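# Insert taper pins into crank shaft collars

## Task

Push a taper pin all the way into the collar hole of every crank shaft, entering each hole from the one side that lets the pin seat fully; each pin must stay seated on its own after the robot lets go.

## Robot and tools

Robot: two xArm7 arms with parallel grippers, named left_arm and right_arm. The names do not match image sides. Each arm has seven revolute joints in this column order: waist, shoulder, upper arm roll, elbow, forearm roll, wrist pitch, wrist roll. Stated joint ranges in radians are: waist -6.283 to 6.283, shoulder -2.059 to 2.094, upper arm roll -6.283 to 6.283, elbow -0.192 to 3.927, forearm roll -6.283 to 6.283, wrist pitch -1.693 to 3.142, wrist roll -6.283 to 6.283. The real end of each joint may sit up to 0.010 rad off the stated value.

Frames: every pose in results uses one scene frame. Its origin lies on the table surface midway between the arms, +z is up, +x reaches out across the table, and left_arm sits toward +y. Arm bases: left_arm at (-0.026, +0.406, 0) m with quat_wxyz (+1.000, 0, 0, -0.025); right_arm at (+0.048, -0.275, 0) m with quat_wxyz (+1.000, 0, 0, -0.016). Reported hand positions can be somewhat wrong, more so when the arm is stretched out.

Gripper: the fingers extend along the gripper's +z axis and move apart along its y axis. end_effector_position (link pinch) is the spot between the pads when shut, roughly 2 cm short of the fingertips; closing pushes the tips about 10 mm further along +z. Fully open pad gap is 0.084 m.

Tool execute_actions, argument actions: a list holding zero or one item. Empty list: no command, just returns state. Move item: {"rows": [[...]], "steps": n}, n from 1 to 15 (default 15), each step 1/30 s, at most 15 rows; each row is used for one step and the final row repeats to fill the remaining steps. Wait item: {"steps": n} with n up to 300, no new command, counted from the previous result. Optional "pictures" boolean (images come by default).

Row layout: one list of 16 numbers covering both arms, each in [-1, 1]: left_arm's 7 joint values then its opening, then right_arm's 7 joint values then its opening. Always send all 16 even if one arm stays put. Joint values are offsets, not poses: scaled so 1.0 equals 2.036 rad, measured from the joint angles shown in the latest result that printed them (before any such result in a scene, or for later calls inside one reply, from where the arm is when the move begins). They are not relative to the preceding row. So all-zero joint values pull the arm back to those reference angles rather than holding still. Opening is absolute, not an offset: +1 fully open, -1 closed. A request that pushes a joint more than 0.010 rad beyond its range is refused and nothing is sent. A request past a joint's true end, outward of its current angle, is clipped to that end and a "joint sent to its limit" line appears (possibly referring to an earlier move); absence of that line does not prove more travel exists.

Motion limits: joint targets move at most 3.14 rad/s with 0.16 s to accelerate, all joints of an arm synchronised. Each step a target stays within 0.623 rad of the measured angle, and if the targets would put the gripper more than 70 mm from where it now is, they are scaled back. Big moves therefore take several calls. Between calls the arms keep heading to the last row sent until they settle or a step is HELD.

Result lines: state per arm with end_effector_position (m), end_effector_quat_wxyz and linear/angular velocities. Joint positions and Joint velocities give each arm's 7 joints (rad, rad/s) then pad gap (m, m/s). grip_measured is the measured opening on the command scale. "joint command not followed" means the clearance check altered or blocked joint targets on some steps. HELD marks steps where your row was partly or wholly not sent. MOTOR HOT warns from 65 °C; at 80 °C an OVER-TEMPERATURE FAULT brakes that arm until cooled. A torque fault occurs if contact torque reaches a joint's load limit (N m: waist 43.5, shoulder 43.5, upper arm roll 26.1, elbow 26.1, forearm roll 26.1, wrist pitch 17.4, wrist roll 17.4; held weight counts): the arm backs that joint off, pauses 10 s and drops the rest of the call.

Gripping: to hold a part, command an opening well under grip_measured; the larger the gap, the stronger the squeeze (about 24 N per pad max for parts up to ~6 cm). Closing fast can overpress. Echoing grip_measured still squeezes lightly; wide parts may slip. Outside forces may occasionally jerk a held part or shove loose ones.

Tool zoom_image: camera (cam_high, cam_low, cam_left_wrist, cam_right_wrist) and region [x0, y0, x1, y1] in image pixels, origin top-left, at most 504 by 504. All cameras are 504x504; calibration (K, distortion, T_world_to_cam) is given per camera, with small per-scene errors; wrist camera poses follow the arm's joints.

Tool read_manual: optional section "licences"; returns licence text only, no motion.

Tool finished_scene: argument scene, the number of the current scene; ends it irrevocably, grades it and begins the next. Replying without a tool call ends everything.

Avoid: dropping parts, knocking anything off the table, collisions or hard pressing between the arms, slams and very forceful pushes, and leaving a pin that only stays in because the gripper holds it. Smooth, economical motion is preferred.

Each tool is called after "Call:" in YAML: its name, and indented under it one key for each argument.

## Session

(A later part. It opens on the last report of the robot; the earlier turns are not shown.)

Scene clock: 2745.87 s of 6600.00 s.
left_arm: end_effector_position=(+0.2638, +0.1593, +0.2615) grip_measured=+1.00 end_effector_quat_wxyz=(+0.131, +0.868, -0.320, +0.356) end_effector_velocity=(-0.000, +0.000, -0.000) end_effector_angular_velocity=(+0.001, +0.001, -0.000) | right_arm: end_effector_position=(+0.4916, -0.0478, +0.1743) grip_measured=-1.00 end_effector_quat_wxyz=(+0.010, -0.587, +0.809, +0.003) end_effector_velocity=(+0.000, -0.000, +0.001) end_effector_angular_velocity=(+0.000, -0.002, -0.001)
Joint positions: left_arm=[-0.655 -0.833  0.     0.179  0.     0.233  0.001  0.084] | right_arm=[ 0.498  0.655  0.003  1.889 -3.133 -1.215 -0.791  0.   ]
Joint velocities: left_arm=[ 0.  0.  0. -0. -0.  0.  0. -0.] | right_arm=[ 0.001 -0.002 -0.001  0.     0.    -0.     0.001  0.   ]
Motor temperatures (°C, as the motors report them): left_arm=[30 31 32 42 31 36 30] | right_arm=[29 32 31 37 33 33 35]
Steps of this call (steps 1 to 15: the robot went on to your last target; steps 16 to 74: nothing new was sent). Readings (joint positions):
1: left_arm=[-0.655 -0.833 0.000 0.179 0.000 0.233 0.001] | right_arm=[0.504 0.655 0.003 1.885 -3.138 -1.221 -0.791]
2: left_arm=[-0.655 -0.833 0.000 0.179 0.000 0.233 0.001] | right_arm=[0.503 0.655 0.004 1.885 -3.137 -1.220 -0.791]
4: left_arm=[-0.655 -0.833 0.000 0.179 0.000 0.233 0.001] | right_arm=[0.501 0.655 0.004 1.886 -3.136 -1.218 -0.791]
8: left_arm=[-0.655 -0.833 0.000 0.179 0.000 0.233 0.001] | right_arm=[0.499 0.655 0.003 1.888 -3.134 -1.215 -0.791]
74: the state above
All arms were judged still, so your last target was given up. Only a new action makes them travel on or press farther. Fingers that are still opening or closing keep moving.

Call:
execute_actions:
  actions:
    - {"rows": [[0,0,0,0,0,0,0,1, 0.005,0.0069,-0.0015,0.049,-0.004,-0.0467,0,-1],[0,0,0,0,0,0,0,1, 0.005,0.0069,-0.0015,0.049,-0.004,-0.0467,0,-1],[0,0,0,0,0,0,0,1, 0.005,0.0069,-0.0015,0.049,-0.004,-0.0467,0,-1],[0,0,0,0,0,0,0,1, 0.005,0.0069,-0.0015,0.049,-0.004,-0.0467,0,-1],[0,0,0,0,0,0,0,1, 0.005,0.0069,-0.0015,0.049,-0.004,-0.0467,0,-1],[0,0,0,0,0,0,0,1, 0.103,-0.0258,-0.0015,-0.022,-0.004,-0.0132,-0.051,0.1]], "steps": 15}

Scene clock: 2865.63 s of 6600.00 s.
left_arm: end_effector_position=(+0.2638, +0.1593, +0.2615) grip_measured=+1.00 end_effector_quat_wxyz=(+0.131, +0.868, -0.320, +0.356) end_effector_velocity=(+0.000, -0.000, +0.000) end_effector_angular_velocity=(+0.000, +0.001, +0.001) | right_arm: end_effector_position=(+0.4290, +0.0239, +0.1890) grip_measured=+0.09 end_effector_quat_wxyz=(+0.001, +0.699, -0.715, -0.002) end_effector_velocity=(-0.081, +0.078, +0.008) end_effector_angular_velocity=(+0.011, -0.022, +0.354)
Joint positions: left_arm=[-0.655 -0.833  0.     0.179  0.     0.233  0.001  0.084] | right_arm=[ 0.692  0.611  0.005  1.855 -3.14  -1.246 -0.884  0.048]
Joint velocities: left_arm=[ 0.     0.002 -0.     0.002  0.     0.001 -0.001  0.   ] | right_arm=[ 0.237 -0.097 -0.01  -0.127  0.002  0.054 -0.126  0.   ]
Motor temperatures (°C, as the motors report them): left_arm=[30 31 32 42 31 36 30] | right_arm=[30 32 34 36 35 32 35]
Steps of this call (steps 1 to 90: nothing new was sent; then 116.27 s passed at rest; steps 91 to 105: all 15 steps of this action). Readings (joint positions):
91: left_arm=[-0.655 -0.833 0.000 0.179 0.000 0.233 0.001] | right_arm=[0.498 0.655 0.003 1.890 -3.133 -1.215 -0.791]
92: left_arm=[-0.655 -0.833 0.000 0.179 0.000 0.233 0.001] | right_arm=[0.498 0.657 0.002 1.894 -3.133 -1.220 -0.791]
94: left_arm=[-0.655 -0.833 0.000 0.179 0.000 0.233 0.001] | right_arm=[0.497 0.668 -0.007 1.921 -3.140 -1.251 -0.791]
98: left_arm=[-0.655 -0.833 0.000 0.179 0.000 0.233 0.001] | right_arm=[0.519 0.665 -0.015 1.952 -3.144 -1.284 -0.804]
105: the state above
camera_calibration (this result's frames):
cam_left_wrist: T_world_to_cam=[[-0.65302, -0.757256, 0.0113629, 0.324056], [-0.532483, 0.448415, -0.717904, 0.326874], [0.538541, -0.474856, -0.69605, 0.246861], [0, 0, 0, 1]] pos_world=[0.252724, 0.216042, 0.402809]
cam_right_wrist: T_world_to_cam=[[-0.999409, 0.024652, 0.0239547, 0.454082], [0.024835, 0.999664, 0.0073735, 0.0346685], [-0.0237648, 0.00796406, -0.999686, 0.332866], [0, 0, 0, 1]] pos_world=[0.460863, -0.0485019, 0.321628]

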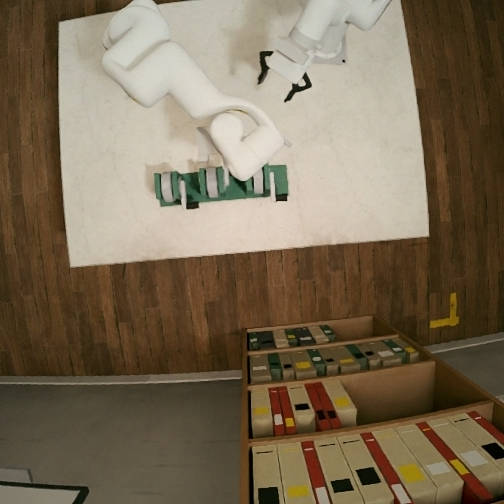

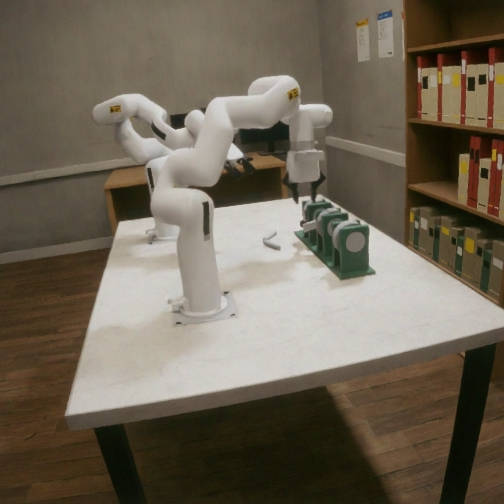

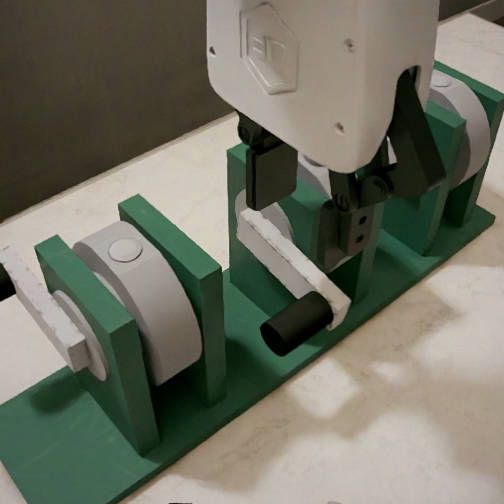

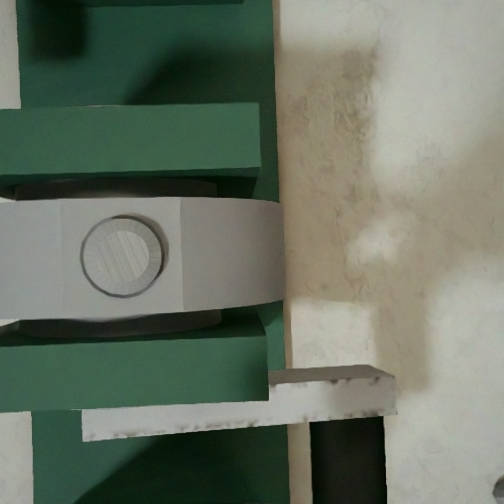

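Call:
execute_actions:
  actions:
    - {"rows": [[0,0,0,0,0,0,0,1, 0.0079,-0.004,-0.002,-0.005,0,0.002,-0.0054,0.1],[0,0,0,0,0,0,0,1, 0.0079,-0.004,-0.002,-0.005,0,0.002,-0.0054,0.1],[0,0,0,0,0,0,0,1, 0.0079,-0.004,-0.002,-0.005,0,0.002,-0.0054,0.1],[0,0,0,0,0,0,0,1, 0.0079,0.0046,-0.002,-0.0334,0,0.039,-0.0054,0.1],[0,0,0,0,0,0,0,1, 0.0079,0.0046,-0.002,-0.0334,0,0.039,-0.0054,0.1],[0,0,0,0,0,0,0,1, 0.0079,0.0046,-0.002,-0.0334,0,0.039,-0.0054,0.1],[0,0,0,0,0,0,0,1, 0.0079,0.0332,-0.002,-0.0716,0,0.1057,-0.0054,0.1]], "steps": 15}

Call:
execute_actions:
  actions:
    - {"steps": 15}

Scene clock: 2883.60 s of 6600.00 s.
left_arm: end_effector_position=(+0.2638, +0.1593, +0.2615) grip_measured=+1.00 end_effector_quat_wxyz=(+0.131, +0.868, -0.320, +0.356) end_effector_velocity=(+0.000, -0.000, +0.001) end_effector_angular_velocity=(-0.001, -0.001, -0.000) | right_arm: end_effector_position=(+0.4228, +0.0268, +0.1033) grip_measured=+0.09 end_effector_quat_wxyz=(+0.004, +0.707, -0.707, -0.001) end_effector_velocity=(+0.023, +0.017, -0.011) end_effector_angular_velocity=(+0.076, -0.098, -0.004)
Joint positions: left_arm=[-0.655 -0.833  0.     0.179  0.     0.233  0.001  0.084] | right_arm=[ 0.708  0.678  0.001  1.713 -3.14  -1.043 -0.895  0.048]
Joint velocities: left_arm=[-0.    -0.001  0.     0.001 -0.     0.     0.    -0.   ] | right_arm=[-0.001 -0.008 -0.002 -0.016 -0.     0.132  0.002  0.   ]
Motor temperatures (°C, as the motors report them): left_arm=[30 31 32 42 31 36 30] | right_arm=[30 33 33 37 34 32 35]
Steps of this call (steps 1 to 30: the robot went on to your last target; steps 31 to 90: nothing new was sent; then 14.47 s passed at rest; steps 91 to 105: all 15 steps of this action). Readings (joint positions):
91: left_arm=[-0.655 -0.833 0.000 0.179 0.000 0.233 0.001] | right_arm=[0.707 0.603 -0.000 1.845 -3.141 -1.241 -0.895]
92: left_arm=[-0.655 -0.833 0.000 0.179 0.000 0.233 0.001] | right_arm=[0.707 0.603 -0.000 1.845 -3.141 -1.242 -0.895]
94: left_arm=[-0.655 -0.833 0.000 0.179 0.000 0.233 0.001] | right_arm=[0.708 0.603 0.000 1.844 -3.140 -1.241 -0.895]
98: left_arm=[-0.655 -0.833 0.000 0.179 0.000 0.233 0.001] | right_arm=[0.708 0.617 0.000 1.800 -3.140 -1.180 -0.895]
105: the state above
camera_calibration (this result's frames):
cam_left_wrist: T_world_to_cam=[[-0.65302, -0.757256, 0.0113629, 0.324056], [-0.532483, 0.448415, -0.717904, 0.326874], [0.538541, -0.474856, -0.69605, 0.246861], [0, 0, 0, 1]] pos_world=[0.252725, 0.216042, 0.402809]
cam_right_wrist: T_world_to_cam=[[-0.999637, 0.00123209, 0.0268977, 0.450354], [0.00128731, 0.999997, 0.00203567, 0.0430921], [-0.0268951, 0.00206956, -0.999636, 0.248426], [0, 0, 0, 1]] pos_world=[0.456817, -0.044161, 0.236134]

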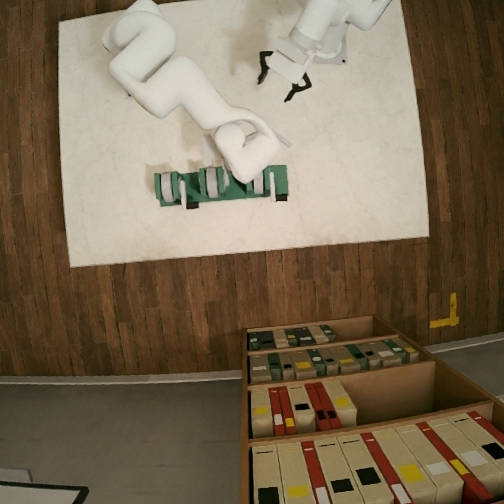

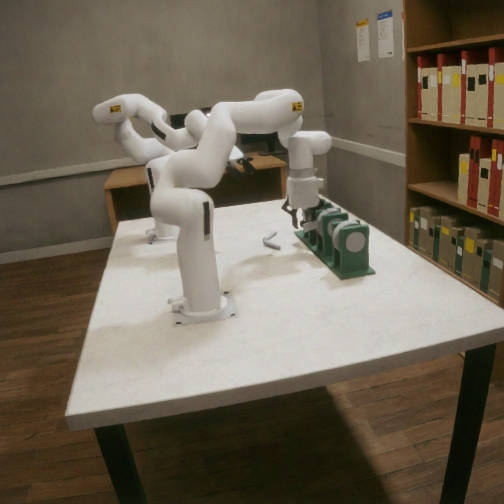

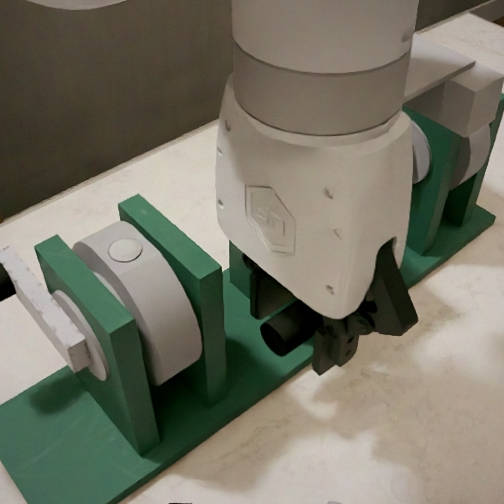

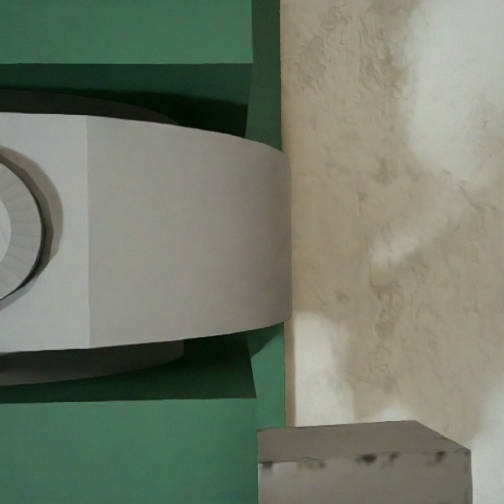

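Scene clock: 2884.10 s of 6600.00 s.
left_arm: end_effector_position=(+0.2638, +0.1593, +0.2615) grip_measured=+1.00 end_effector_quat_wxyz=(+0.131, +0.868, -0.320, +0.356) end_effector_velocity=(+0.000, +0.000, -0.000) end_effector_angular_velocity=(+0.001, +0.001, +0.000) | right_arm: end_effector_position=(+0.4242, +0.0278, +0.1012) grip_measured=+0.09 end_effector_quat_wxyz=(-0.000, +0.707, -0.707, -0.001) end_effector_velocity=(-0.001, +0.000, -0.001) end_effector_angular_velocity=(+0.001, +0.001, +0.000)
Joint positions: left_arm=[-0.655 -0.833  0.     0.179  0.     0.233  0.001  0.084] | right_arm=[ 0.708  0.678  0.     1.71  -3.14  -1.031 -0.895  0.048]
Joint velocities: left_arm=[ 0.     0.001  0.     0.     0.     0.    -0.001 -0.   ] | right_arm=[-0.001  0.     0.002 -0.002 -0.     0.002  0.001  0.   ]
Motor temperatures (°C, as the motors report them): left_arm=[30 31 32 42 31 36 30] | right_arm=[30 33 33 37 34 32 35]
Steps of this call (steps 1 to 15: the robot went on to your last target). Readings (joint positions):
1: left_arm=[-0.655 -0.833 0.000 0.179 0.000 0.233 0.001] | right_arm=[0.708 0.677 0.001 1.713 -3.140 -1.039 -0.895]
2: left_arm=[-0.655 -0.833 0.000 0.179 0.000 0.233 0.001] | right_arm=[0.708 0.677 0.000 1.713 -3.140 -1.037 -0.895]
4: left_arm=[-0.655 -0.833 0.000 0.179 0.000 0.233 0.001] | right_arm=[0.708 0.676 0.000 1.712 -3.140 -1.034 -0.895]
8: left_arm=[-0.655 -0.833 0.000 0.179 0.000 0.233 0.001] | right_arm=[0.708 0.677 0.000 1.710 -3.140 -1.032 -0.895]
15: the state above
camera_calibration (this result's frames):
cam_left_wrist: T_world_to_cam=[[-0.65302, -0.757256, 0.0113629, 0.324056], [-0.532483, 0.448415, -0.717904, 0.326874], [0.538541, -0.474856, -0.69605, 0.246861], [0, 0, 0, 1]] pos_world=[0.252724, 0.216042, 0.402809]
cam_right_wrist: T_world_to_cam=[[-0.999785, 0.00123777, 0.0207081, 0.452409], [0.00138047, 0.999975, 0.00687777, 0.0416186], [-0.0206991, 0.00690488, -0.999762, 0.243675], [0, 0, 0, 1]] pos_world=[0.457298, -0.0438601, 0.233962]

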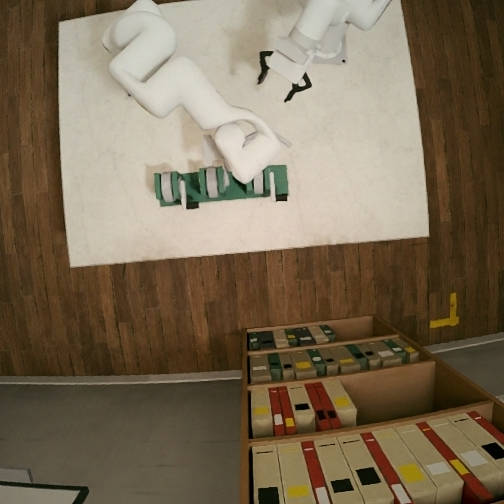

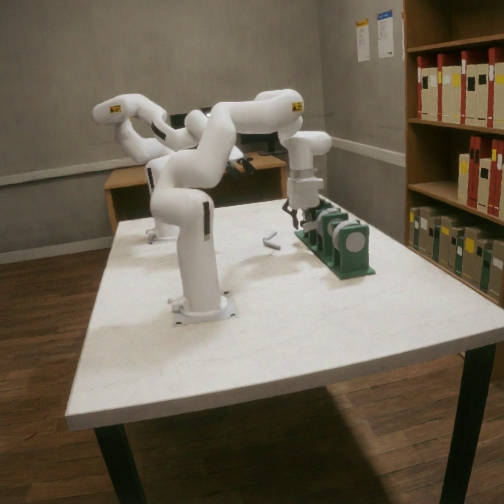

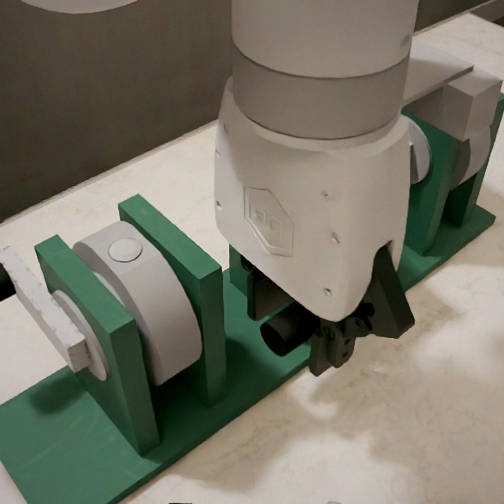

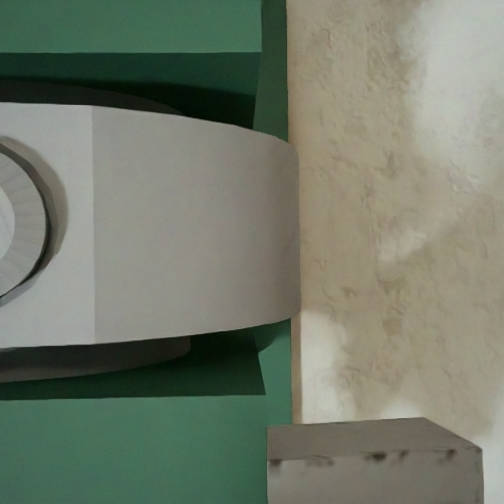

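Call:
execute_actions:
  actions:
    - {"rows": [[0,0,0,0,0,0,0,1, 0,0,0,0,0,0,0,-0.3],[0,0,0,0,0,0,0,1, 0,0,0,0,0,0,0,-0.45],[0,0,0,0,0,0,0,1, 0,0,0,0,0,0,0,-0.6],[0,0,0,0,0,0,0,1, 0,0,0,0,0,0,0,-0.7],[0,0,0,0,0,0,0,1, 0,0,0,0,0,0,0,-0.7],[0,0,0,0,0,0,0,1, 0,0,0,0,0,0,0,-0.7],[0,0,0,0,0,0,0,1, 0,0,0,0,0,0,0,-0.7],[0,0,0,0,0,0,0,1, 0,0,0,0,0,0,0,-0.7],[0,0,0,0,0,0,0,1, -0.002,-0.002,0,0.021,0,-0.024,-0.003,-0.7],[0,0,0,0,0,0,0,1, -0.002,-0.002,0,0.021,0,-0.024,-0.003,-0.7],[0,0,0,0,0,0,0,1, -0.0059,-0.0046,0,0.0424,0,-0.0475,-0.0059,-0.7]], "steps": 15}
  pictures: false

Call:
execute_actions:
  actions:
    - {"steps": 10}
  pictures: false

Scene clock: 2896.60 s of 6600.00 s.
left_arm: end_effector_position=(+0.2638, +0.1593, +0.2615) grip_measured=+1.00 end_effector_quat_wxyz=(+0.131, +0.868, -0.320, +0.356) end_effector_velocity=(-0.000, -0.000, +0.000) end_effector_angular_velocity=(+0.000, -0.001, -0.000) | right_arm: end_effector_position=(+0.4275, +0.0278, +0.1290) grip_measured=-0.47 end_effector_quat_wxyz=(+0.005, +0.708, -0.706, -0.003) end_effector_velocity=(+0.026, -0.001, +0.107) end_effector_angular_velocity=(+0.021, -0.028, -0.009)
Joint positions: left_arm=[-0.655 -0.833  0.     0.179  0.     0.233  0.001  0.084] | right_arm=[ 0.7    0.67   0.003  1.776 -3.138 -1.117 -0.904  0.024]
Joint velocities: left_arm=[-0.    -0.001 -0.     0.     0.     0.     0.     0.   ] | right_arm=[-0.032 -0.065 -0.003  0.216  0.001 -0.246 -0.025  0.   ]
Motor temperatures (°C, as the motors report them): left_arm=[30 31 32 42 31 36 30] | right_arm=[29 33 32 38 34 32 35]
Steps of this call (steps 1 to 15: the robot went on to your last target; steps 16 to 90: nothing new was sent; then 9.00 s passed at rest; steps 91 to 105: all 15 steps of this action). Readings (joint positions):
91: left_arm=[-0.655 -0.833 0.000 0.179 0.000 0.233 0.001] | right_arm=[0.708 0.679 0.000 1.709 -3.140 -1.031 -0.895]
92: left_arm=[-0.655 -0.833 0.000 0.179 0.000 0.233 0.001] | right_arm=[0.708 0.678 0.000 1.709 -3.140 -1.031 -0.895]
94: left_arm=[-0.655 -0.833 0.000 0.179 0.000 0.233 0.001] | right_arm=[0.708 0.678 0.000 1.710 -3.141 -1.030 -0.895]
98: left_arm=[-0.655 -0.833 0.000 0.179 0.000 0.233 0.001] | right_arm=[0.707 0.678 -0.000 1.711 -3.141 -1.029 -0.895]
105: the state above

Scene clock: 2896.93 s of 6600.00 s.
left_arm: end_effector_position=(+0.2638, +0.1593, +0.2615) grip_measured=+1.00 end_effector_quat_wxyz=(+0.131, +0.868, -0.320, +0.356) end_effector_velocity=(-0.000, +0.000, -0.000) end_effector_angular_velocity=(-0.001, -0.000, +0.000) | right_arm: end_effector_position=(+0.4300, +0.0277, +0.1355) grip_measured=-0.47 end_effector_quat_wxyz=(+0.004, +0.708, -0.706, -0.003) end_effector_velocity=(+0.003, -0.001, +0.008) end_effector_angular_velocity=(+0.001, -0.007, +0.001)
Joint positions: left_arm=[-0.655 -0.833  0.     0.179  0.     0.233  0.001  0.084] | right_arm=[ 0.698  0.669  0.003  1.793 -3.139 -1.133 -0.907  0.024]
Joint velocities: left_arm=[-0.    -0.     0.    -0.001  0.    -0.001 -0.001  0.   ] | right_arm=[-0.002 -0.005 -0.002  0.017 -0.002 -0.015 -0.004  0.   ]
Motor temperatures (°C, as the motors report them): left_arm=[30 31 32 42 31 36 30] | right_arm=[29 33 32 38 34 32 35]
Steps of this call (steps 1 to 10: the robot went on to your last target). Readings (joint positions):
1: left_arm=[-0.655 -0.833 0.000 0.179 0.000 0.233 0.001] | right_arm=[0.699 0.669 0.003 1.782 -3.138 -1.123 -0.905]
2: left_arm=[-0.655 -0.833 0.000 0.179 0.000 0.233 0.001] | right_arm=[0.699 0.668 0.003 1.785 -3.138 -1.127 -0.905]
4: left_arm=[-0.655 -0.833 0.000 0.179 0.000 0.233 0.001] | right_arm=[0.698 0.669 0.003 1.789 -3.138 -1.130 -0.906]
8: left_arm=[-0.655 -0.833 0.000 0.179 0.000 0.233 0.001] | right_arm=[0.698 0.669 0.003 1.792 -3.139 -1.132 -0.907]
10: the state above

Call:
execute_actions:
  actions:
    - {"rows": [[0,0,0,0,0,0,0,1, -0.008,-0.011,-0.0015,0.007,0,0.009,-0.008,-0.7],[0,0,0,0,0,0,0,1, -0.008,-0.011,-0.0015,0.007,0,0.009,-0.008,-0.7],[0,0,0,0,0,0,0,1, -0.008,-0.011,-0.0015,0.007,0,0.009,-0.008,-0.7],[0,0,0,0,0,0,0,1, -0.0162,-0.0221,-0.0015,0.0118,0,0.0197,-0.0162,-0.7],[0,0,0,0,0,0,0,1, -0.0162,-0.0221,-0.0015,0.0118,0,0.0197,-0.0162,-0.7],[0,0,0,0,0,0,0,1, -0.0162,-0.0221,-0.0015,0.0118,0,0.0197,-0.0162,-0.7],[0,0,0,0,0,0,0,1, -0.0162,-0.0221,-0.0015,0.0118,0,0.0197,-0.0162,-0.7],[0,0,0,0,0,0,0,1, -0.026,-0.007,-0.0015,0.045,0,0.014,-0.026,-0.7],[0,0,0,0,0,0,0,1, -0.026,-0.007,-0.0015,0.045,0,0.014,-0.026,-0.7],[0,0,0,0,0,0,0,1, -0.026,-0.007,-0.0015,0.045,0,0.014,-0.026,-0.7],[0,0,0,0,0,0,0,1, -0.0351,0.0087,-0.0015,0.0781,0,0.0087,-0.0363,-0.7]], "steps": 15}
  pictures: false

Call:
execute_actions:
  actions:
    - {"steps": 12}

Scene clock: 2915.60 s of 6600.00 s.
left_arm: end_effector_position=(+0.2638, +0.1593, +0.2615) grip_measured=+1.00 end_effector_quat_wxyz=(+0.131, +0.868, -0.320, +0.356) end_effector_velocity=(+0.000, +0.000, -0.000) end_effector_angular_velocity=(-0.001, +0.000, +0.001) | right_arm: end_effector_position=(+0.4907, +0.0267, +0.1701) grip_measured=-0.47 end_effector_quat_wxyz=(-0.072, +0.705, -0.706, +0.014) end_effector_velocity=(+0.073, +0.000, +0.005) end_effector_angular_velocity=(+0.053, -0.080, +0.011)
Joint positions: left_arm=[-0.655 -0.833  0.     0.179  0.     0.233  0.001  0.084] | right_arm=[ 0.631  0.676 -0.003  1.93  -3.14  -1.108 -0.972  0.024]
Joint velocities: left_arm=[ 0.    -0.     0.    -0.    -0.001 -0.    -0.     0.   ] | right_arm=[-0.087  0.162  0.007  0.289  0.009 -0.032 -0.096  0.   ]
Motor temperatures (°C, as the motors report them): left_arm=[30 31 32 42 31 36 30] | right_arm=[29 33 32 40 34 32 35]
Steps of this call (steps 1 to 30: the robot went on to your last target; steps 31 to 90: nothing new was sent; then 15.17 s passed at rest; steps 91 to 105: all 15 steps of this action). Readings (joint positions):
91: left_arm=[-0.655 -0.833 0.000 0.179 0.000 0.233 0.001] | right_arm=[0.696 0.669 0.001 1.796 -3.139 -1.132 -0.907]
92: left_arm=[-0.655 -0.833 0.000 0.179 0.000 0.233 0.001] | right_arm=[0.693 0.666 0.001 1.796 -3.138 -1.130 -0.911]
94: left_arm=[-0.655 -0.833 0.000 0.179 0.000 0.233 0.001] | right_arm=[0.686 0.655 -0.001 1.804 -3.139 -1.123 -0.918]
98: left_arm=[-0.655 -0.833 0.000 0.179 0.000 0.233 0.001] | right_arm=[0.665 0.628 -0.006 1.824 -3.141 -1.092 -0.935]
105: the state above

Scene clock: 2916.00 s of 6600.00 s.
left_arm: end_effector_position=(+0.2638, +0.1593, +0.2615) grip_measured=+1.00 end_effector_quat_wxyz=(+0.131, +0.868, -0.320, +0.356) end_effector_velocity=(+0.000, -0.000, +0.000) end_effector_angular_velocity=(-0.000, +0.000, +0.000) | right_arm: end_effector_position=(+0.4941, +0.0269, +0.1704) grip_measured=-0.47 end_effector_quat_wxyz=(-0.073, +0.706, -0.704, +0.013) end_effector_velocity=(-0.000, +0.001, -0.000) end_effector_angular_velocity=(-0.000, +0.002, +0.003)
Joint positions: left_arm=[-0.655 -0.833  0.     0.179  0.     0.233  0.001  0.084] | right_arm=[ 0.626  0.687 -0.001  1.951 -3.139 -1.116 -0.98   0.024]
Joint velocities: left_arm=[-0.     0.     0.     0.001 -0.     0.    -0.    -0.   ] | right_arm=[ 0.001  0.003  0.001  0.004  0.001 -0.003 -0.002 -0.   ]
Motor temperatures (°C, as the motors report them): left_arm=[30 31 32 42 31 36 30] | right_arm=[29 33 32 40 34 32 35]
Steps of this call (steps 1 to 12: the robot went on to your last target). Readings (joint positions):
1: left_arm=[-0.655 -0.833 0.000 0.179 0.000 0.233 0.001] | right_arm=[0.629 0.680 -0.002 1.938 -3.140 -1.109 -0.975]
2: left_arm=[-0.655 -0.833 0.000 0.179 0.000 0.233 0.001] | right_arm=[0.628 0.683 -0.002 1.942 -3.140 -1.111 -0.977]
4: left_arm=[-0.655 -0.833 0.000 0.179 0.000 0.233 0.001] | right_arm=[0.627 0.685 -0.001 1.947 -3.139 -1.113 -0.979]
8: left_arm=[-0.655 -0.833 0.000 0.179 0.000 0.233 0.001] | right_arm=[0.626 0.687 -0.001 1.950 -3.139 -1.115 -0.980]
12: the state above
camera_calibration (this result's frames):
cam_left_wrist: T_world_to_cam=[[-0.65302, -0.757256, 0.0113628, 0.324056], [-0.532483, 0.448415, -0.717904, 0.326874], [0.538541, -0.474856, -0.69605, 0.246861], [0, 0, 0, 1]] pos_world=[0.252725, 0.216042, 0.40281]
cam_right_wrist: T_world_to_cam=[[-0.994846, 0.00227002, -0.101374, 0.539242], [-0.00681208, 0.995995, 0.0891536, 0.0320137], [0.101171, 0.0893847, -0.990846, 0.250361], [0, 0, 0, 1]] pos_world=[0.511351, -0.055488, 0.29988]

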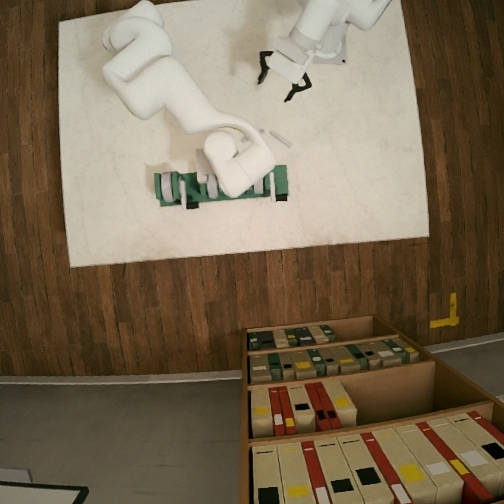

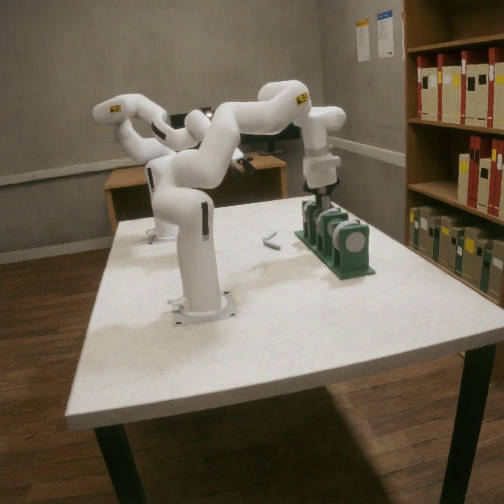

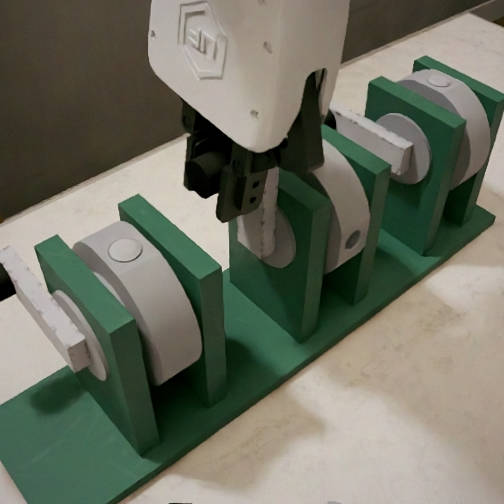

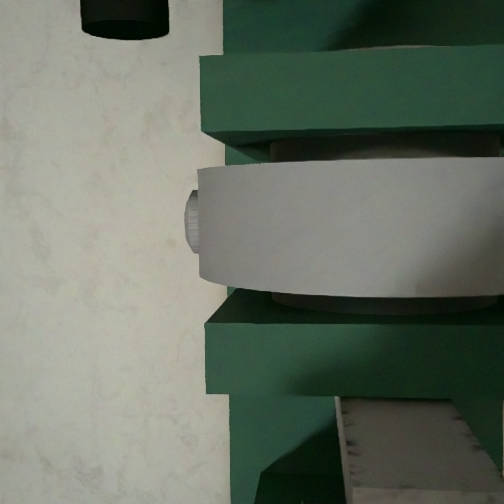

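Call:
zoom_image:
  camera: "cam_left_wrist"
  region: [310, 200, 400, 290]

Call:
zoom_image:
  camera: "cam_right_wrist"
  region: [150, 150, 290, 290]

Region (310, 200, 400, 290) of cam_left_wrist's 504x504 image, scaled by 5.600, with more detail than that image has.

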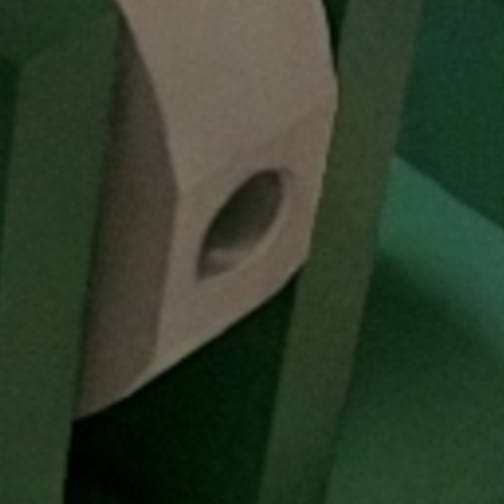

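Region (150, 150, 290, 290) of cam_right_wrist's 504x504 image, scaled by 3.600, with more detail than that image has.

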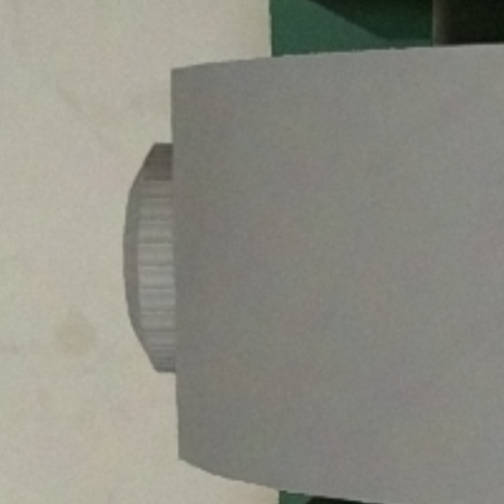

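Call:
execute_actions:
  actions:
    - {"rows": [[0,0,0,0,0,0,0,1, 0.0096,-0.015,0,-0.033,0,0.0056,0.0098,-0.7],[0,0,0,0,0,0,0,1, 0.0096,-0.015,0,-0.033,0,0.0056,0.0098,-0.7],[0,0,0,0,0,0,0,1, 0.0192,-0.0309,0,-0.0658,0,0.0113,0.0196,-0.7],[0,0,0,0,0,0,0,1, 0.0192,-0.0309,0,-0.0658,0,0.0113,0.0196,-0.7],[0,0,0,0,0,0,0,1, 0.0192,-0.0309,0,-0.0658,0,0.0113,0.0196,-0.7],[0,0,0,0,0,0,0,1, 0.027,-0.02,0,-0.071,0,0.003,0.028,-0.7],[0,0,0,0,0,0,0,1, 0.027,-0.02,0,-0.071,0,0.003,0.028,-0.7],[0,0,0,0,0,0,0,1, 0.0344,-0.0088,0,-0.0761,0,-0.0059,0.0359,-0.7],[0,0,0,0,0,0,0,1, 0.0344,-0.0088,0,-0.0761,0,-0.0059,0.0359,-0.7],[0,0,0,0,0,0,0,1, 0.0344,-0.0088,0,-0.0761,0,-0.0059,0.0359,-0.7],[0,0,0,0,0,0,0,1, 0.0344,-0.0088,0,-0.0761,0,-0.0059,0.0359,-0.7],[0,0,0,0,0,0,0,1, 0.0375,-0.0066,0,-0.097,0,0.018,0.039,-0.7],[0,0,0,0,0,0,0,1, 0.0375,-0.0066,0,-0.097,0,0.018,0.039,-0.7],[0,0,0,0,0,0,0,1, 0.0403,-0.0044,0,-0.1184,0,0.0417,0.0417,-0.7]], "steps": 15}
  pictures: false

Call:
execute_actions:
  actions:
    - {"steps": 25}

Scene clock: 2968.70 s of 6600.00 s.
left_arm: end_effector_position=(+0.2638, +0.1593, +0.2615) grip_measured=+1.00 end_effector_quat_wxyz=(+0.131, +0.868, -0.320, +0.356) end_effector_velocity=(-0.000, +0.000, -0.001) end_effector_angular_velocity=(+0.001, +0.002, +0.000) | right_arm: end_effector_position=(+0.4301, +0.0279, +0.1246) grip_measured=-0.47 end_effector_quat_wxyz=(-0.001, +0.707, -0.707, -0.002) end_effector_velocity=(-0.080, +0.001, -0.205) end_effector_angular_velocity=(-0.037, +0.057, +0.003)
Joint positions: left_arm=[-0.655 -0.833  0.     0.179  0.     0.233  0.001  0.084] | right_arm=[ 0.699  0.669  0.001  1.764 -3.138 -1.094 -0.905  0.024]
Joint velocities: left_arm=[-0.     0.     0.    -0.001  0.     0.    -0.001 -0.   ] | right_arm=[ 0.097  0.036  0.004 -0.559  0.005  0.527  0.094 -0.   ]
Motor temperatures (°C, as the motors report them): left_arm=[30 31 32 42 31 36 30] | right_arm=[29 34 31 41 33 31 35]
Steps of this call (steps 1 to 30: the robot went on to your last target; steps 31 to 90: nothing new was sent; then 49.20 s passed at rest; steps 91 to 105: all 15 steps of this action). Readings (joint positions):
91: left_arm=[-0.655 -0.833 0.000 0.179 0.000 0.233 0.001] | right_arm=[0.626 0.687 -0.000 1.952 -3.139 -1.116 -0.980]
92: left_arm=[-0.655 -0.833 0.000 0.179 0.000 0.233 0.001] | right_arm=[0.627 0.684 -0.001 1.947 -3.139 -1.113 -0.978]
94: left_arm=[-0.655 -0.833 0.000 0.179 0.000 0.233 0.001] | right_arm=[0.637 0.665 -0.002 1.911 -3.140 -1.105 -0.967]
98: left_arm=[-0.655 -0.833 0.000 0.179 0.000 0.233 0.001] | right_arm=[0.667 0.639 -0.002 1.834 -3.140 -1.107 -0.937]
105: the state above

Scene clock: 2969.53 s of 6600.00 s.
left_arm: end_effector_position=(+0.2638, +0.1593, +0.2615) grip_measured=+1.00 end_effector_quat_wxyz=(+0.131, +0.868, -0.320, +0.356) end_effector_velocity=(+0.000, -0.000, +0.000) end_effector_angular_velocity=(-0.001, -0.001, -0.000) | right_arm: end_effector_position=(+0.4248, +0.0277, +0.1014) grip_measured=-0.47 end_effector_quat_wxyz=(-0.001, +0.707, -0.707, -0.001) end_effector_velocity=(+0.000, -0.001, +0.000) end_effector_angular_velocity=(-0.000, -0.000, -0.001)
Joint positions: left_arm=[-0.655 -0.833  0.     0.179  0.     0.233  0.001  0.084] | right_arm=[ 0.708  0.678 -0.001  1.71  -3.139 -1.03  -0.895  0.024]
Joint velocities: left_arm=[-0.    -0.001 -0.     0.    -0.    -0.001  0.    -0.   ] | right_arm=[-0.001 -0.001 -0.001 -0.001  0.     0.    -0.001 -0.   ]
Motor temperatures (°C, as the motors report them): left_arm=[30 31 32 42 31 36 30] | right_arm=[29 34 31 41 33 31 35]
Steps of this call (steps 1 to 25: the robot went on to your last target). Readings (joint positions):
1: left_arm=[-0.655 -0.833 0.000 0.179 0.000 0.233 0.001] | right_arm=[0.702 0.672 0.001 1.746 -3.138 -1.076 -0.902]
2: left_arm=[-0.655 -0.833 0.000 0.179 0.000 0.233 0.001] | right_arm=[0.705 0.676 0.001 1.732 -3.138 -1.059 -0.900]
4: left_arm=[-0.655 -0.833 0.000 0.179 0.000 0.233 0.001] | right_arm=[0.707 0.681 -0.000 1.719 -3.139 -1.040 -0.898]
8: left_arm=[-0.655 -0.833 0.000 0.179 0.000 0.233 0.001] | right_arm=[0.707 0.678 -0.001 1.713 -3.139 -1.033 -0.896]
25: the state above
camera_calibration (this result's frames):
cam_left_wrist: T_world_to_cam=[[-0.65302, -0.757256, 0.0113629, 0.324056], [-0.532483, 0.448415, -0.717904, 0.326874], [0.538541, -0.474856, -0.69605, 0.246861], [0, 0, 0, 1]] pos_world=[0.252725, 0.216042, 0.40281]
cam_right_wrist: T_world_to_cam=[[-0.999808, 0.00213901, 0.0194669, 0.453186], [0.0022925, 0.999966, 0.00786571, 0.0411676], [-0.0194494, 0.00790883, -0.99978, 0.243271], [0, 0, 0, 1]] pos_world=[0.457736, -0.0440596, 0.234071]

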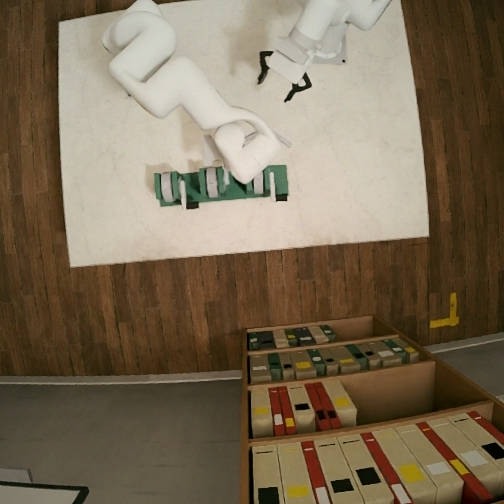

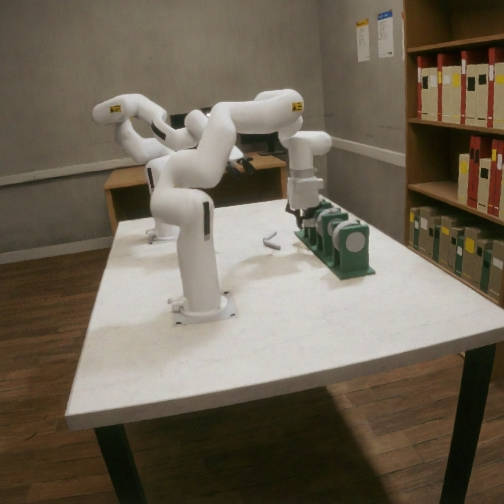

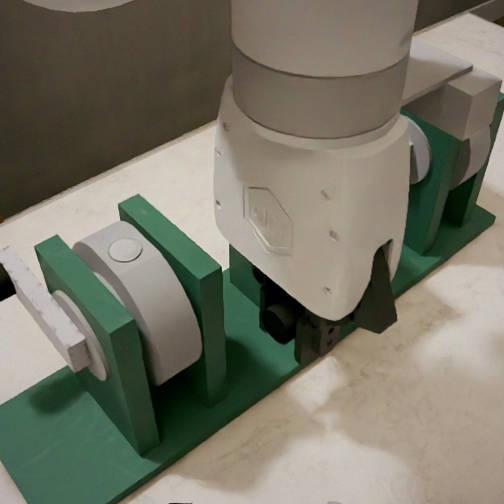

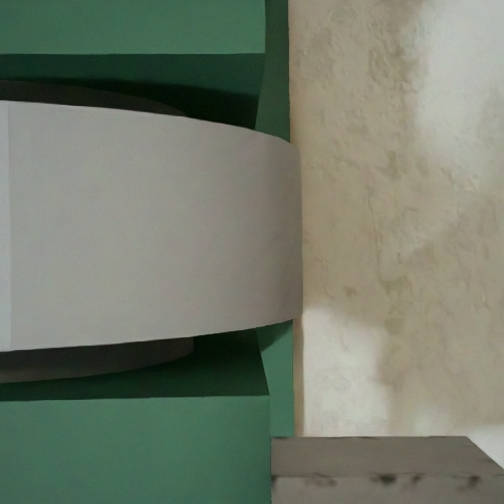

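Call:
execute_actions:
  actions:
    - {"rows": [[0,0,0,0,0,0,0,1, -0.0015,-0.001,0,0.01,0,-0.0115,-0.0015,-0.7],[0,0,0,0,0,0,0,1, -0.0015,-0.001,0,0.01,0,-0.0115,-0.0015,-0.7],[0,0,0,0,0,0,0,1, -0.003,-0.002,0,0.02,0,-0.023,-0.003,-0.7]], "steps": 15}

Scene clock: 2978.37 s of 6600.00 s.
left_arm: end_effector_position=(+0.2638, +0.1593, +0.2615) grip_measured=+1.00 end_effector_quat_wxyz=(+0.131, +0.868, -0.320, +0.356) end_effector_velocity=(-0.000, +0.000, -0.000) end_effector_angular_velocity=(+0.001, -0.000, -0.001) | right_arm: end_effector_position=(+0.4275, +0.0275, +0.1168) grip_measured=-0.47 end_effector_quat_wxyz=(+0.002, +0.707, -0.707, -0.002) end_effector_velocity=(+0.002, +0.001, +0.003) end_effector_angular_velocity=(+0.002, -0.005, +0.002)
Joint positions: left_arm=[-0.655 -0.833  0.     0.179  0.     0.233  0.001  0.084] | right_arm=[ 0.703  0.675  0.     1.749 -3.138 -1.079 -0.901  0.024]
Joint velocities: left_arm=[ 0.    -0.    -0.    -0.001  0.     0.     0.001  0.   ] | right_arm=[ 0.001 -0.001 -0.001  0.008 -0.001 -0.004 -0.002  0.   ]
Motor temperatures (°C, as the motors report them): left_arm=[30 31 32 42 31 36 30] | right_arm=[29 34 31 40 33 32 35]
Steps of this call (steps 1 to 15: the robot went on to your last target; steps 16 to 90: nothing new was sent; then 5.33 s passed at rest; steps 91 to 105: all 15 steps of this action). Readings (joint positions):
91: left_arm=[-0.655 -0.833 0.000 0.179 0.000 0.233 0.001] | right_arm=[0.708 0.678 -0.001 1.710 -3.139 -1.031 -0.896]
92: left_arm=[-0.655 -0.833 0.000 0.179 0.000 0.233 0.001] | right_arm=[0.707 0.679 -0.001 1.714 -3.139 -1.035 -0.896]
94: left_arm=[-0.655 -0.833 0.000 0.179 0.000 0.233 0.001] | right_arm=[0.706 0.679 0.000 1.726 -3.139 -1.051 -0.898]
98: left_arm=[-0.655 -0.833 0.000 0.179 0.000 0.233 0.001] | right_arm=[0.703 0.675 0.000 1.745 -3.138 -1.075 -0.901]
105: the state above
camera_calibration (this result's frames):
cam_left_wrist: T_world_to_cam=[[-0.65302, -0.757256, 0.011363, 0.324056], [-0.532483, 0.448415, -0.717904, 0.326874], [0.538541, -0.474856, -0.69605, 0.246861], [0, 0, 0, 1]] pos_world=[0.252725, 0.216042, 0.40281]
cam_right_wrist: T_world_to_cam=[[-0.999676, 0.000822507, 0.0254555, 0.454809], [0.000948921, 0.999987, 0.0049544, 0.0421204], [-0.0254511, 0.00497695, -0.999664, 0.261369], [0, 0, 0, 1]] pos_world=[0.461274, -0.0437948, 0.249495]

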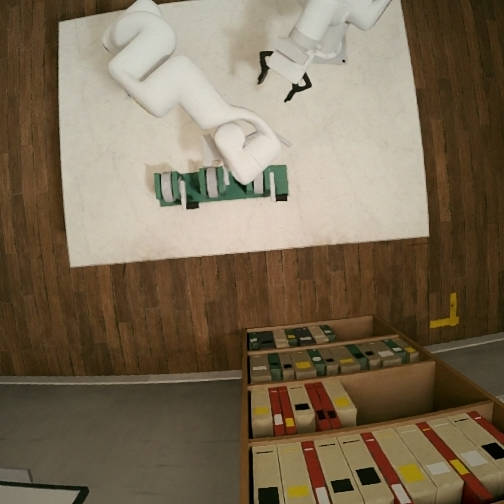

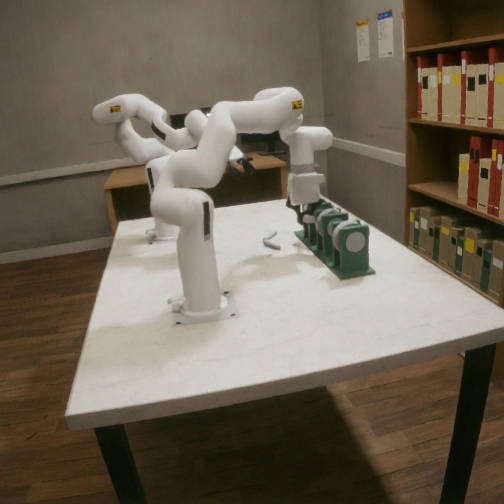

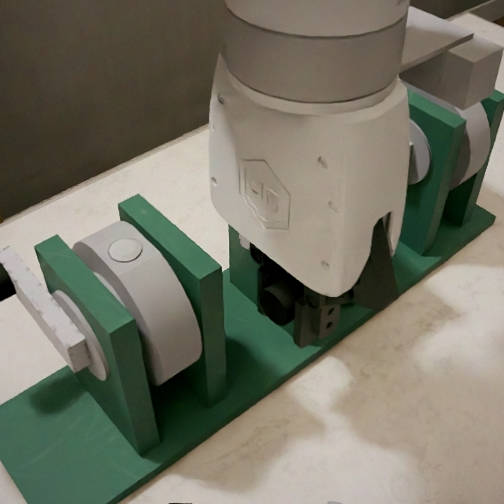

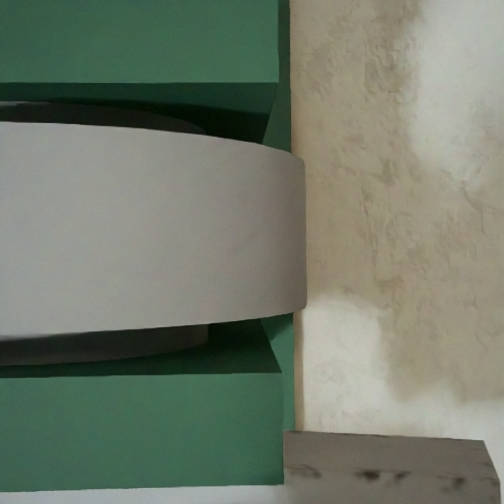

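Call:
execute_actions:
  actions:
    - {"rows": [[0,0,0,0,0,0,0,1, 0.002,0.002,0,-0.012,0,0.014,0.002,-0.7],[0,0,0,0,0,0,0,1, 0.002,0.002,0,-0.019,0,0.024,0.003,-0.7],[0,0,0,0,0,0,0,1, 0.002,0.002,0,-0.019,0,0.024,0.003,-0.7],[0,0,0,0,0,0,0,1, 0.002,0.009,0,-0.0205,0,0.032,0.002,-0.7],[0,0,0,0,0,0,0,1, 0.002,0.009,0,-0.0205,0,0.032,0.002,-0.7],[0,0,0,0,0,0,0,1, 0.001,0.0154,0,-0.0217,0,0.0395,0.0015,-0.7]], "steps": 15}

Scene clock: 2991.70 s of 6600.00 s.
left_arm: end_effector_position=(+0.2638, +0.1593, +0.2615) grip_measured=+1.00 end_effector_quat_wxyz=(+0.131, +0.868, -0.320, +0.356) end_effector_velocity=(-0.000, +0.000, -0.000) end_effector_angular_velocity=(-0.000, -0.000, -0.000) | right_arm: end_effector_position=(+0.4270, +0.0274, +0.0845) grip_measured=-0.47 end_effector_quat_wxyz=(-0.001, +0.707, -0.708, -0.001) end_effector_velocity=(-0.001, +0.001, -0.000) end_effector_angular_velocity=(+0.003, -0.001, +0.001)
Joint positions: left_arm=[-0.655 -0.833  0.     0.179  0.     0.233  0.001  0.084] | right_arm=[ 0.704  0.706 -0.001  1.706 -3.139 -0.998 -0.898  0.024]
Joint velocities: left_arm=[-0.    -0.001  0.    -0.001  0.    -0.    -0.    -0.   ] | right_arm=[ 0.001 -0.002  0.001 -0.004  0.001  0.004  0.    -0.   ]
Motor temperatures (°C, as the motors report them): left_arm=[30 31 32 42 31 36 30] | right_arm=[29 34 32 41 33 32 35]
Steps of this call (steps 1 to 15: the robot went on to your last target; steps 16 to 90: nothing new was sent; then 9.83 s passed at rest; steps 91 to 105: all 15 steps of this action). Readings (joint positions):
91: left_arm=[-0.655 -0.833 0.000 0.179 0.000 0.233 0.001] | right_arm=[0.702 0.674 -0.001 1.751 -3.139 -1.079 -0.901]
92: left_arm=[-0.655 -0.833 0.000 0.179 0.000 0.233 0.001] | right_arm=[0.703 0.674 -0.001 1.747 -3.139 -1.074 -0.901]
94: left_arm=[-0.655 -0.833 0.000 0.179 0.000 0.233 0.001] | right_arm=[0.704 0.675 -0.001 1.730 -3.139 -1.053 -0.898]
98: left_arm=[-0.655 -0.833 0.000 0.179 0.000 0.233 0.001] | right_arm=[0.705 0.698 -0.001 1.710 -3.139 -1.012 -0.898]
105: the state above
camera_calibration (this result's frames):
cam_left_wrist: T_world_to_cam=[[-0.65302, -0.757256, 0.0113629, 0.324056], [-0.532483, 0.448415, -0.717904, 0.326874], [0.538541, -0.474856, -0.69605, 0.246861], [0, 0, 0, 1]] pos_world=[0.252725, 0.216042, 0.402809]
cam_right_wrist: T_world_to_cam=[[-0.999798, 0.00284299, 0.0199148, 0.455654], [0.00300141, 0.999964, 0.00792986, 0.0412905], [-0.0198916, 0.00798803, -0.99977, 0.226619], [0, 0, 0, 1]] pos_world=[0.459946, -0.0443946, 0.217165]

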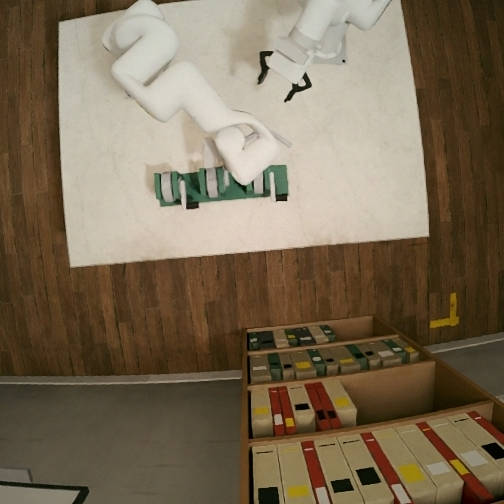

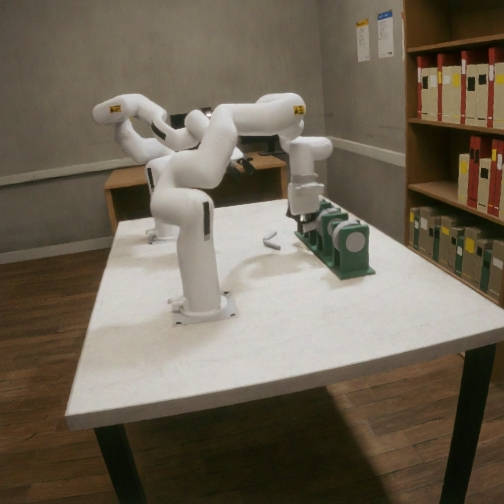

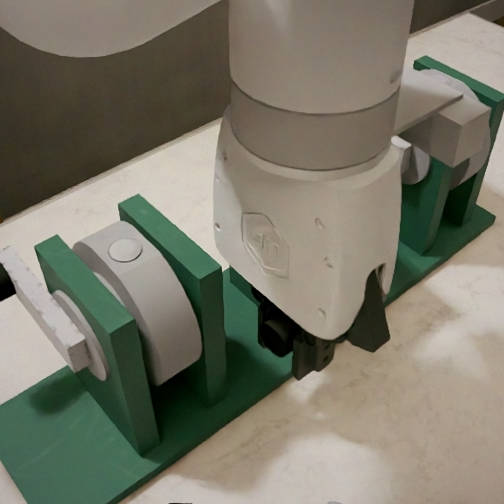

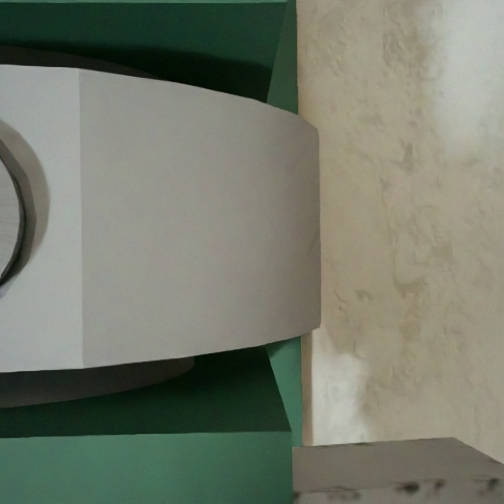

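Call:
execute_actions:
  actions:
    - {"rows": [[0,0,0,0,0,0,0,1, 0,0,0,0,0,0,0,-0.3],[0,0,0,0,0,0,0,1, 0,0,0,0,0,0,0,0.0],[0,0,0,0,0,0,0,1, 0,0,0,0,0,0,0,0.1],[0,0,0,0,0,0,0,1, 0,0,0,0,0,0,0,0.1],[0,0,0,0,0,0,0,1, 0,-0.0138,0,0.002,0,-0.0162,0,0.1],[0,0,0,0,0,0,0,1, 0,-0.0138,0,0.002,0,-0.0162,0,0.1],[0,0,0,0,0,0,0,1, 0,-0.042,0,0.04,0,-0.083,0,0.1],[0,0,0,0,0,0,0,1, 0,-0.042,0,0.04,0,-0.083,0,0.1],[0,0,0,0,0,0,0,1, 0,-0.042,0,0.04,0,-0.083,0,0.1],[0,0,0,0,0,0,0,1, 0,-0.0509,0,0.068,0,-0.12,0,0.1]], "steps": 15}
  pictures: false

Call:
execute_actions:
  actions:
    - {"steps": 10}
  pictures: false

Scene clock: 3008.63 s of 6600.00 s.
left_arm: end_effector_position=(+0.2638, +0.1593, +0.2615) grip_measured=+1.00 end_effector_quat_wxyz=(+0.131, +0.868, -0.320, +0.356) end_effector_velocity=(-0.000, +0.000, -0.000) end_effector_angular_velocity=(-0.000, +0.000, +0.000) | right_arm: end_effector_position=(+0.4278, +0.0278, +0.1834) grip_measured=+0.09 end_effector_quat_wxyz=(-0.006, +0.707, -0.708, -0.000) end_effector_velocity=(-0.011, -0.010, +0.128) end_effector_angular_velocity=(-0.016, +0.019, -0.002)
Joint positions: left_arm=[-0.655 -0.833  0.     0.179  0.     0.233  0.001  0.084] | right_arm=[ 0.704  0.605 -0.001  1.832 -3.139 -1.215 -0.898  0.048]
Joint velocities: left_arm=[ 0.    -0.    -0.    -0.     0.    -0.    -0.001 -0.   ] | right_arm=[ 0.    -0.102 -0.003  0.199  0.001 -0.325  0.001 -0.   ]
Motor temperatures (°C, as the motors report them): left_arm=[30 31 32 42 31 36 30] | right_arm=[29 34 32 40 33 32 35]
Steps of this call (steps 1 to 15: the robot went on to your last target; steps 16 to 90: nothing new was sent; then 13.43 s passed at rest; steps 91 to 105: all 15 steps of this action). Readings (joint positions):
91: left_arm=[-0.655 -0.833 0.000 0.179 0.000 0.233 0.001] | right_arm=[0.705 0.706 0.000 1.705 -3.139 -0.998 -0.898]
92: left_arm=[-0.655 -0.833 0.000 0.179 0.000 0.233 0.001] | right_arm=[0.704 0.706 -0.001 1.706 -3.139 -0.997 -0.898]
94: left_arm=[-0.655 -0.833 0.000 0.179 0.000 0.233 0.001] | right_arm=[0.703 0.705 -0.002 1.707 -3.140 -0.997 -0.898]
98: left_arm=[-0.655 -0.833 0.000 0.179 0.000 0.233 0.001] | right_arm=[0.703 0.686 -0.001 1.711 -3.139 -1.028 -0.898]
105: the state above

Scene clock: 3008.97 s of 6600.00 s.
left_arm: end_effector_position=(+0.2638, +0.1593, +0.2615) grip_measured=+1.00 end_effector_quat_wxyz=(+0.131, +0.868, -0.320, +0.356) end_effector_velocity=(-0.000, +0.000, -0.000) end_effector_angular_velocity=(+0.000, -0.000, -0.000) | right_arm: end_effector_position=(+0.4251, +0.0259, +0.1891) grip_measured=+0.09 end_effector_quat_wxyz=(+0.001, +0.707, -0.707, -0.001) end_effector_velocity=(+0.002, +0.001, +0.008) end_effector_angular_velocity=(+0.007, -0.010, -0.001)
Joint positions: left_arm=[-0.655 -0.833  0.     0.179  0.     0.233  0.001  0.084] | right_arm=[ 0.704  0.603 -0.001  1.843 -3.139 -1.242 -0.898  0.048]
Joint velocities: left_arm=[-0.    -0.     0.    -0.001 -0.    -0.     0.001 -0.   ] | right_arm=[ 0.    -0.008 -0.001  0.013 -0.    -0.009  0.002  0.   ]
Motor temperatures (°C, as the motors report them): left_arm=[30 31 32 42 31 36 30] | right_arm=[29 34 32 40 33 32 35]
Steps of this call (steps 1 to 10: the robot went on to your last target). Readings (joint positions):
1: left_arm=[-0.655 -0.833 0.000 0.179 0.000 0.233 0.001] | right_arm=[0.704 0.603 -0.001 1.836 -3.139 -1.224 -0.898]
2: left_arm=[-0.655 -0.833 0.000 0.179 0.000 0.233 0.001] | right_arm=[0.704 0.603 -0.001 1.838 -3.139 -1.230 -0.898]
4: left_arm=[-0.655 -0.833 0.000 0.179 0.000 0.233 0.001] | right_arm=[0.704 0.604 -0.001 1.839 -3.139 -1.236 -0.898]
8: left_arm=[-0.655 -0.833 0.000 0.179 0.000 0.233 0.001] | right_arm=[0.704 0.604 -0.001 1.842 -3.139 -1.241 -0.898]
10: the state above


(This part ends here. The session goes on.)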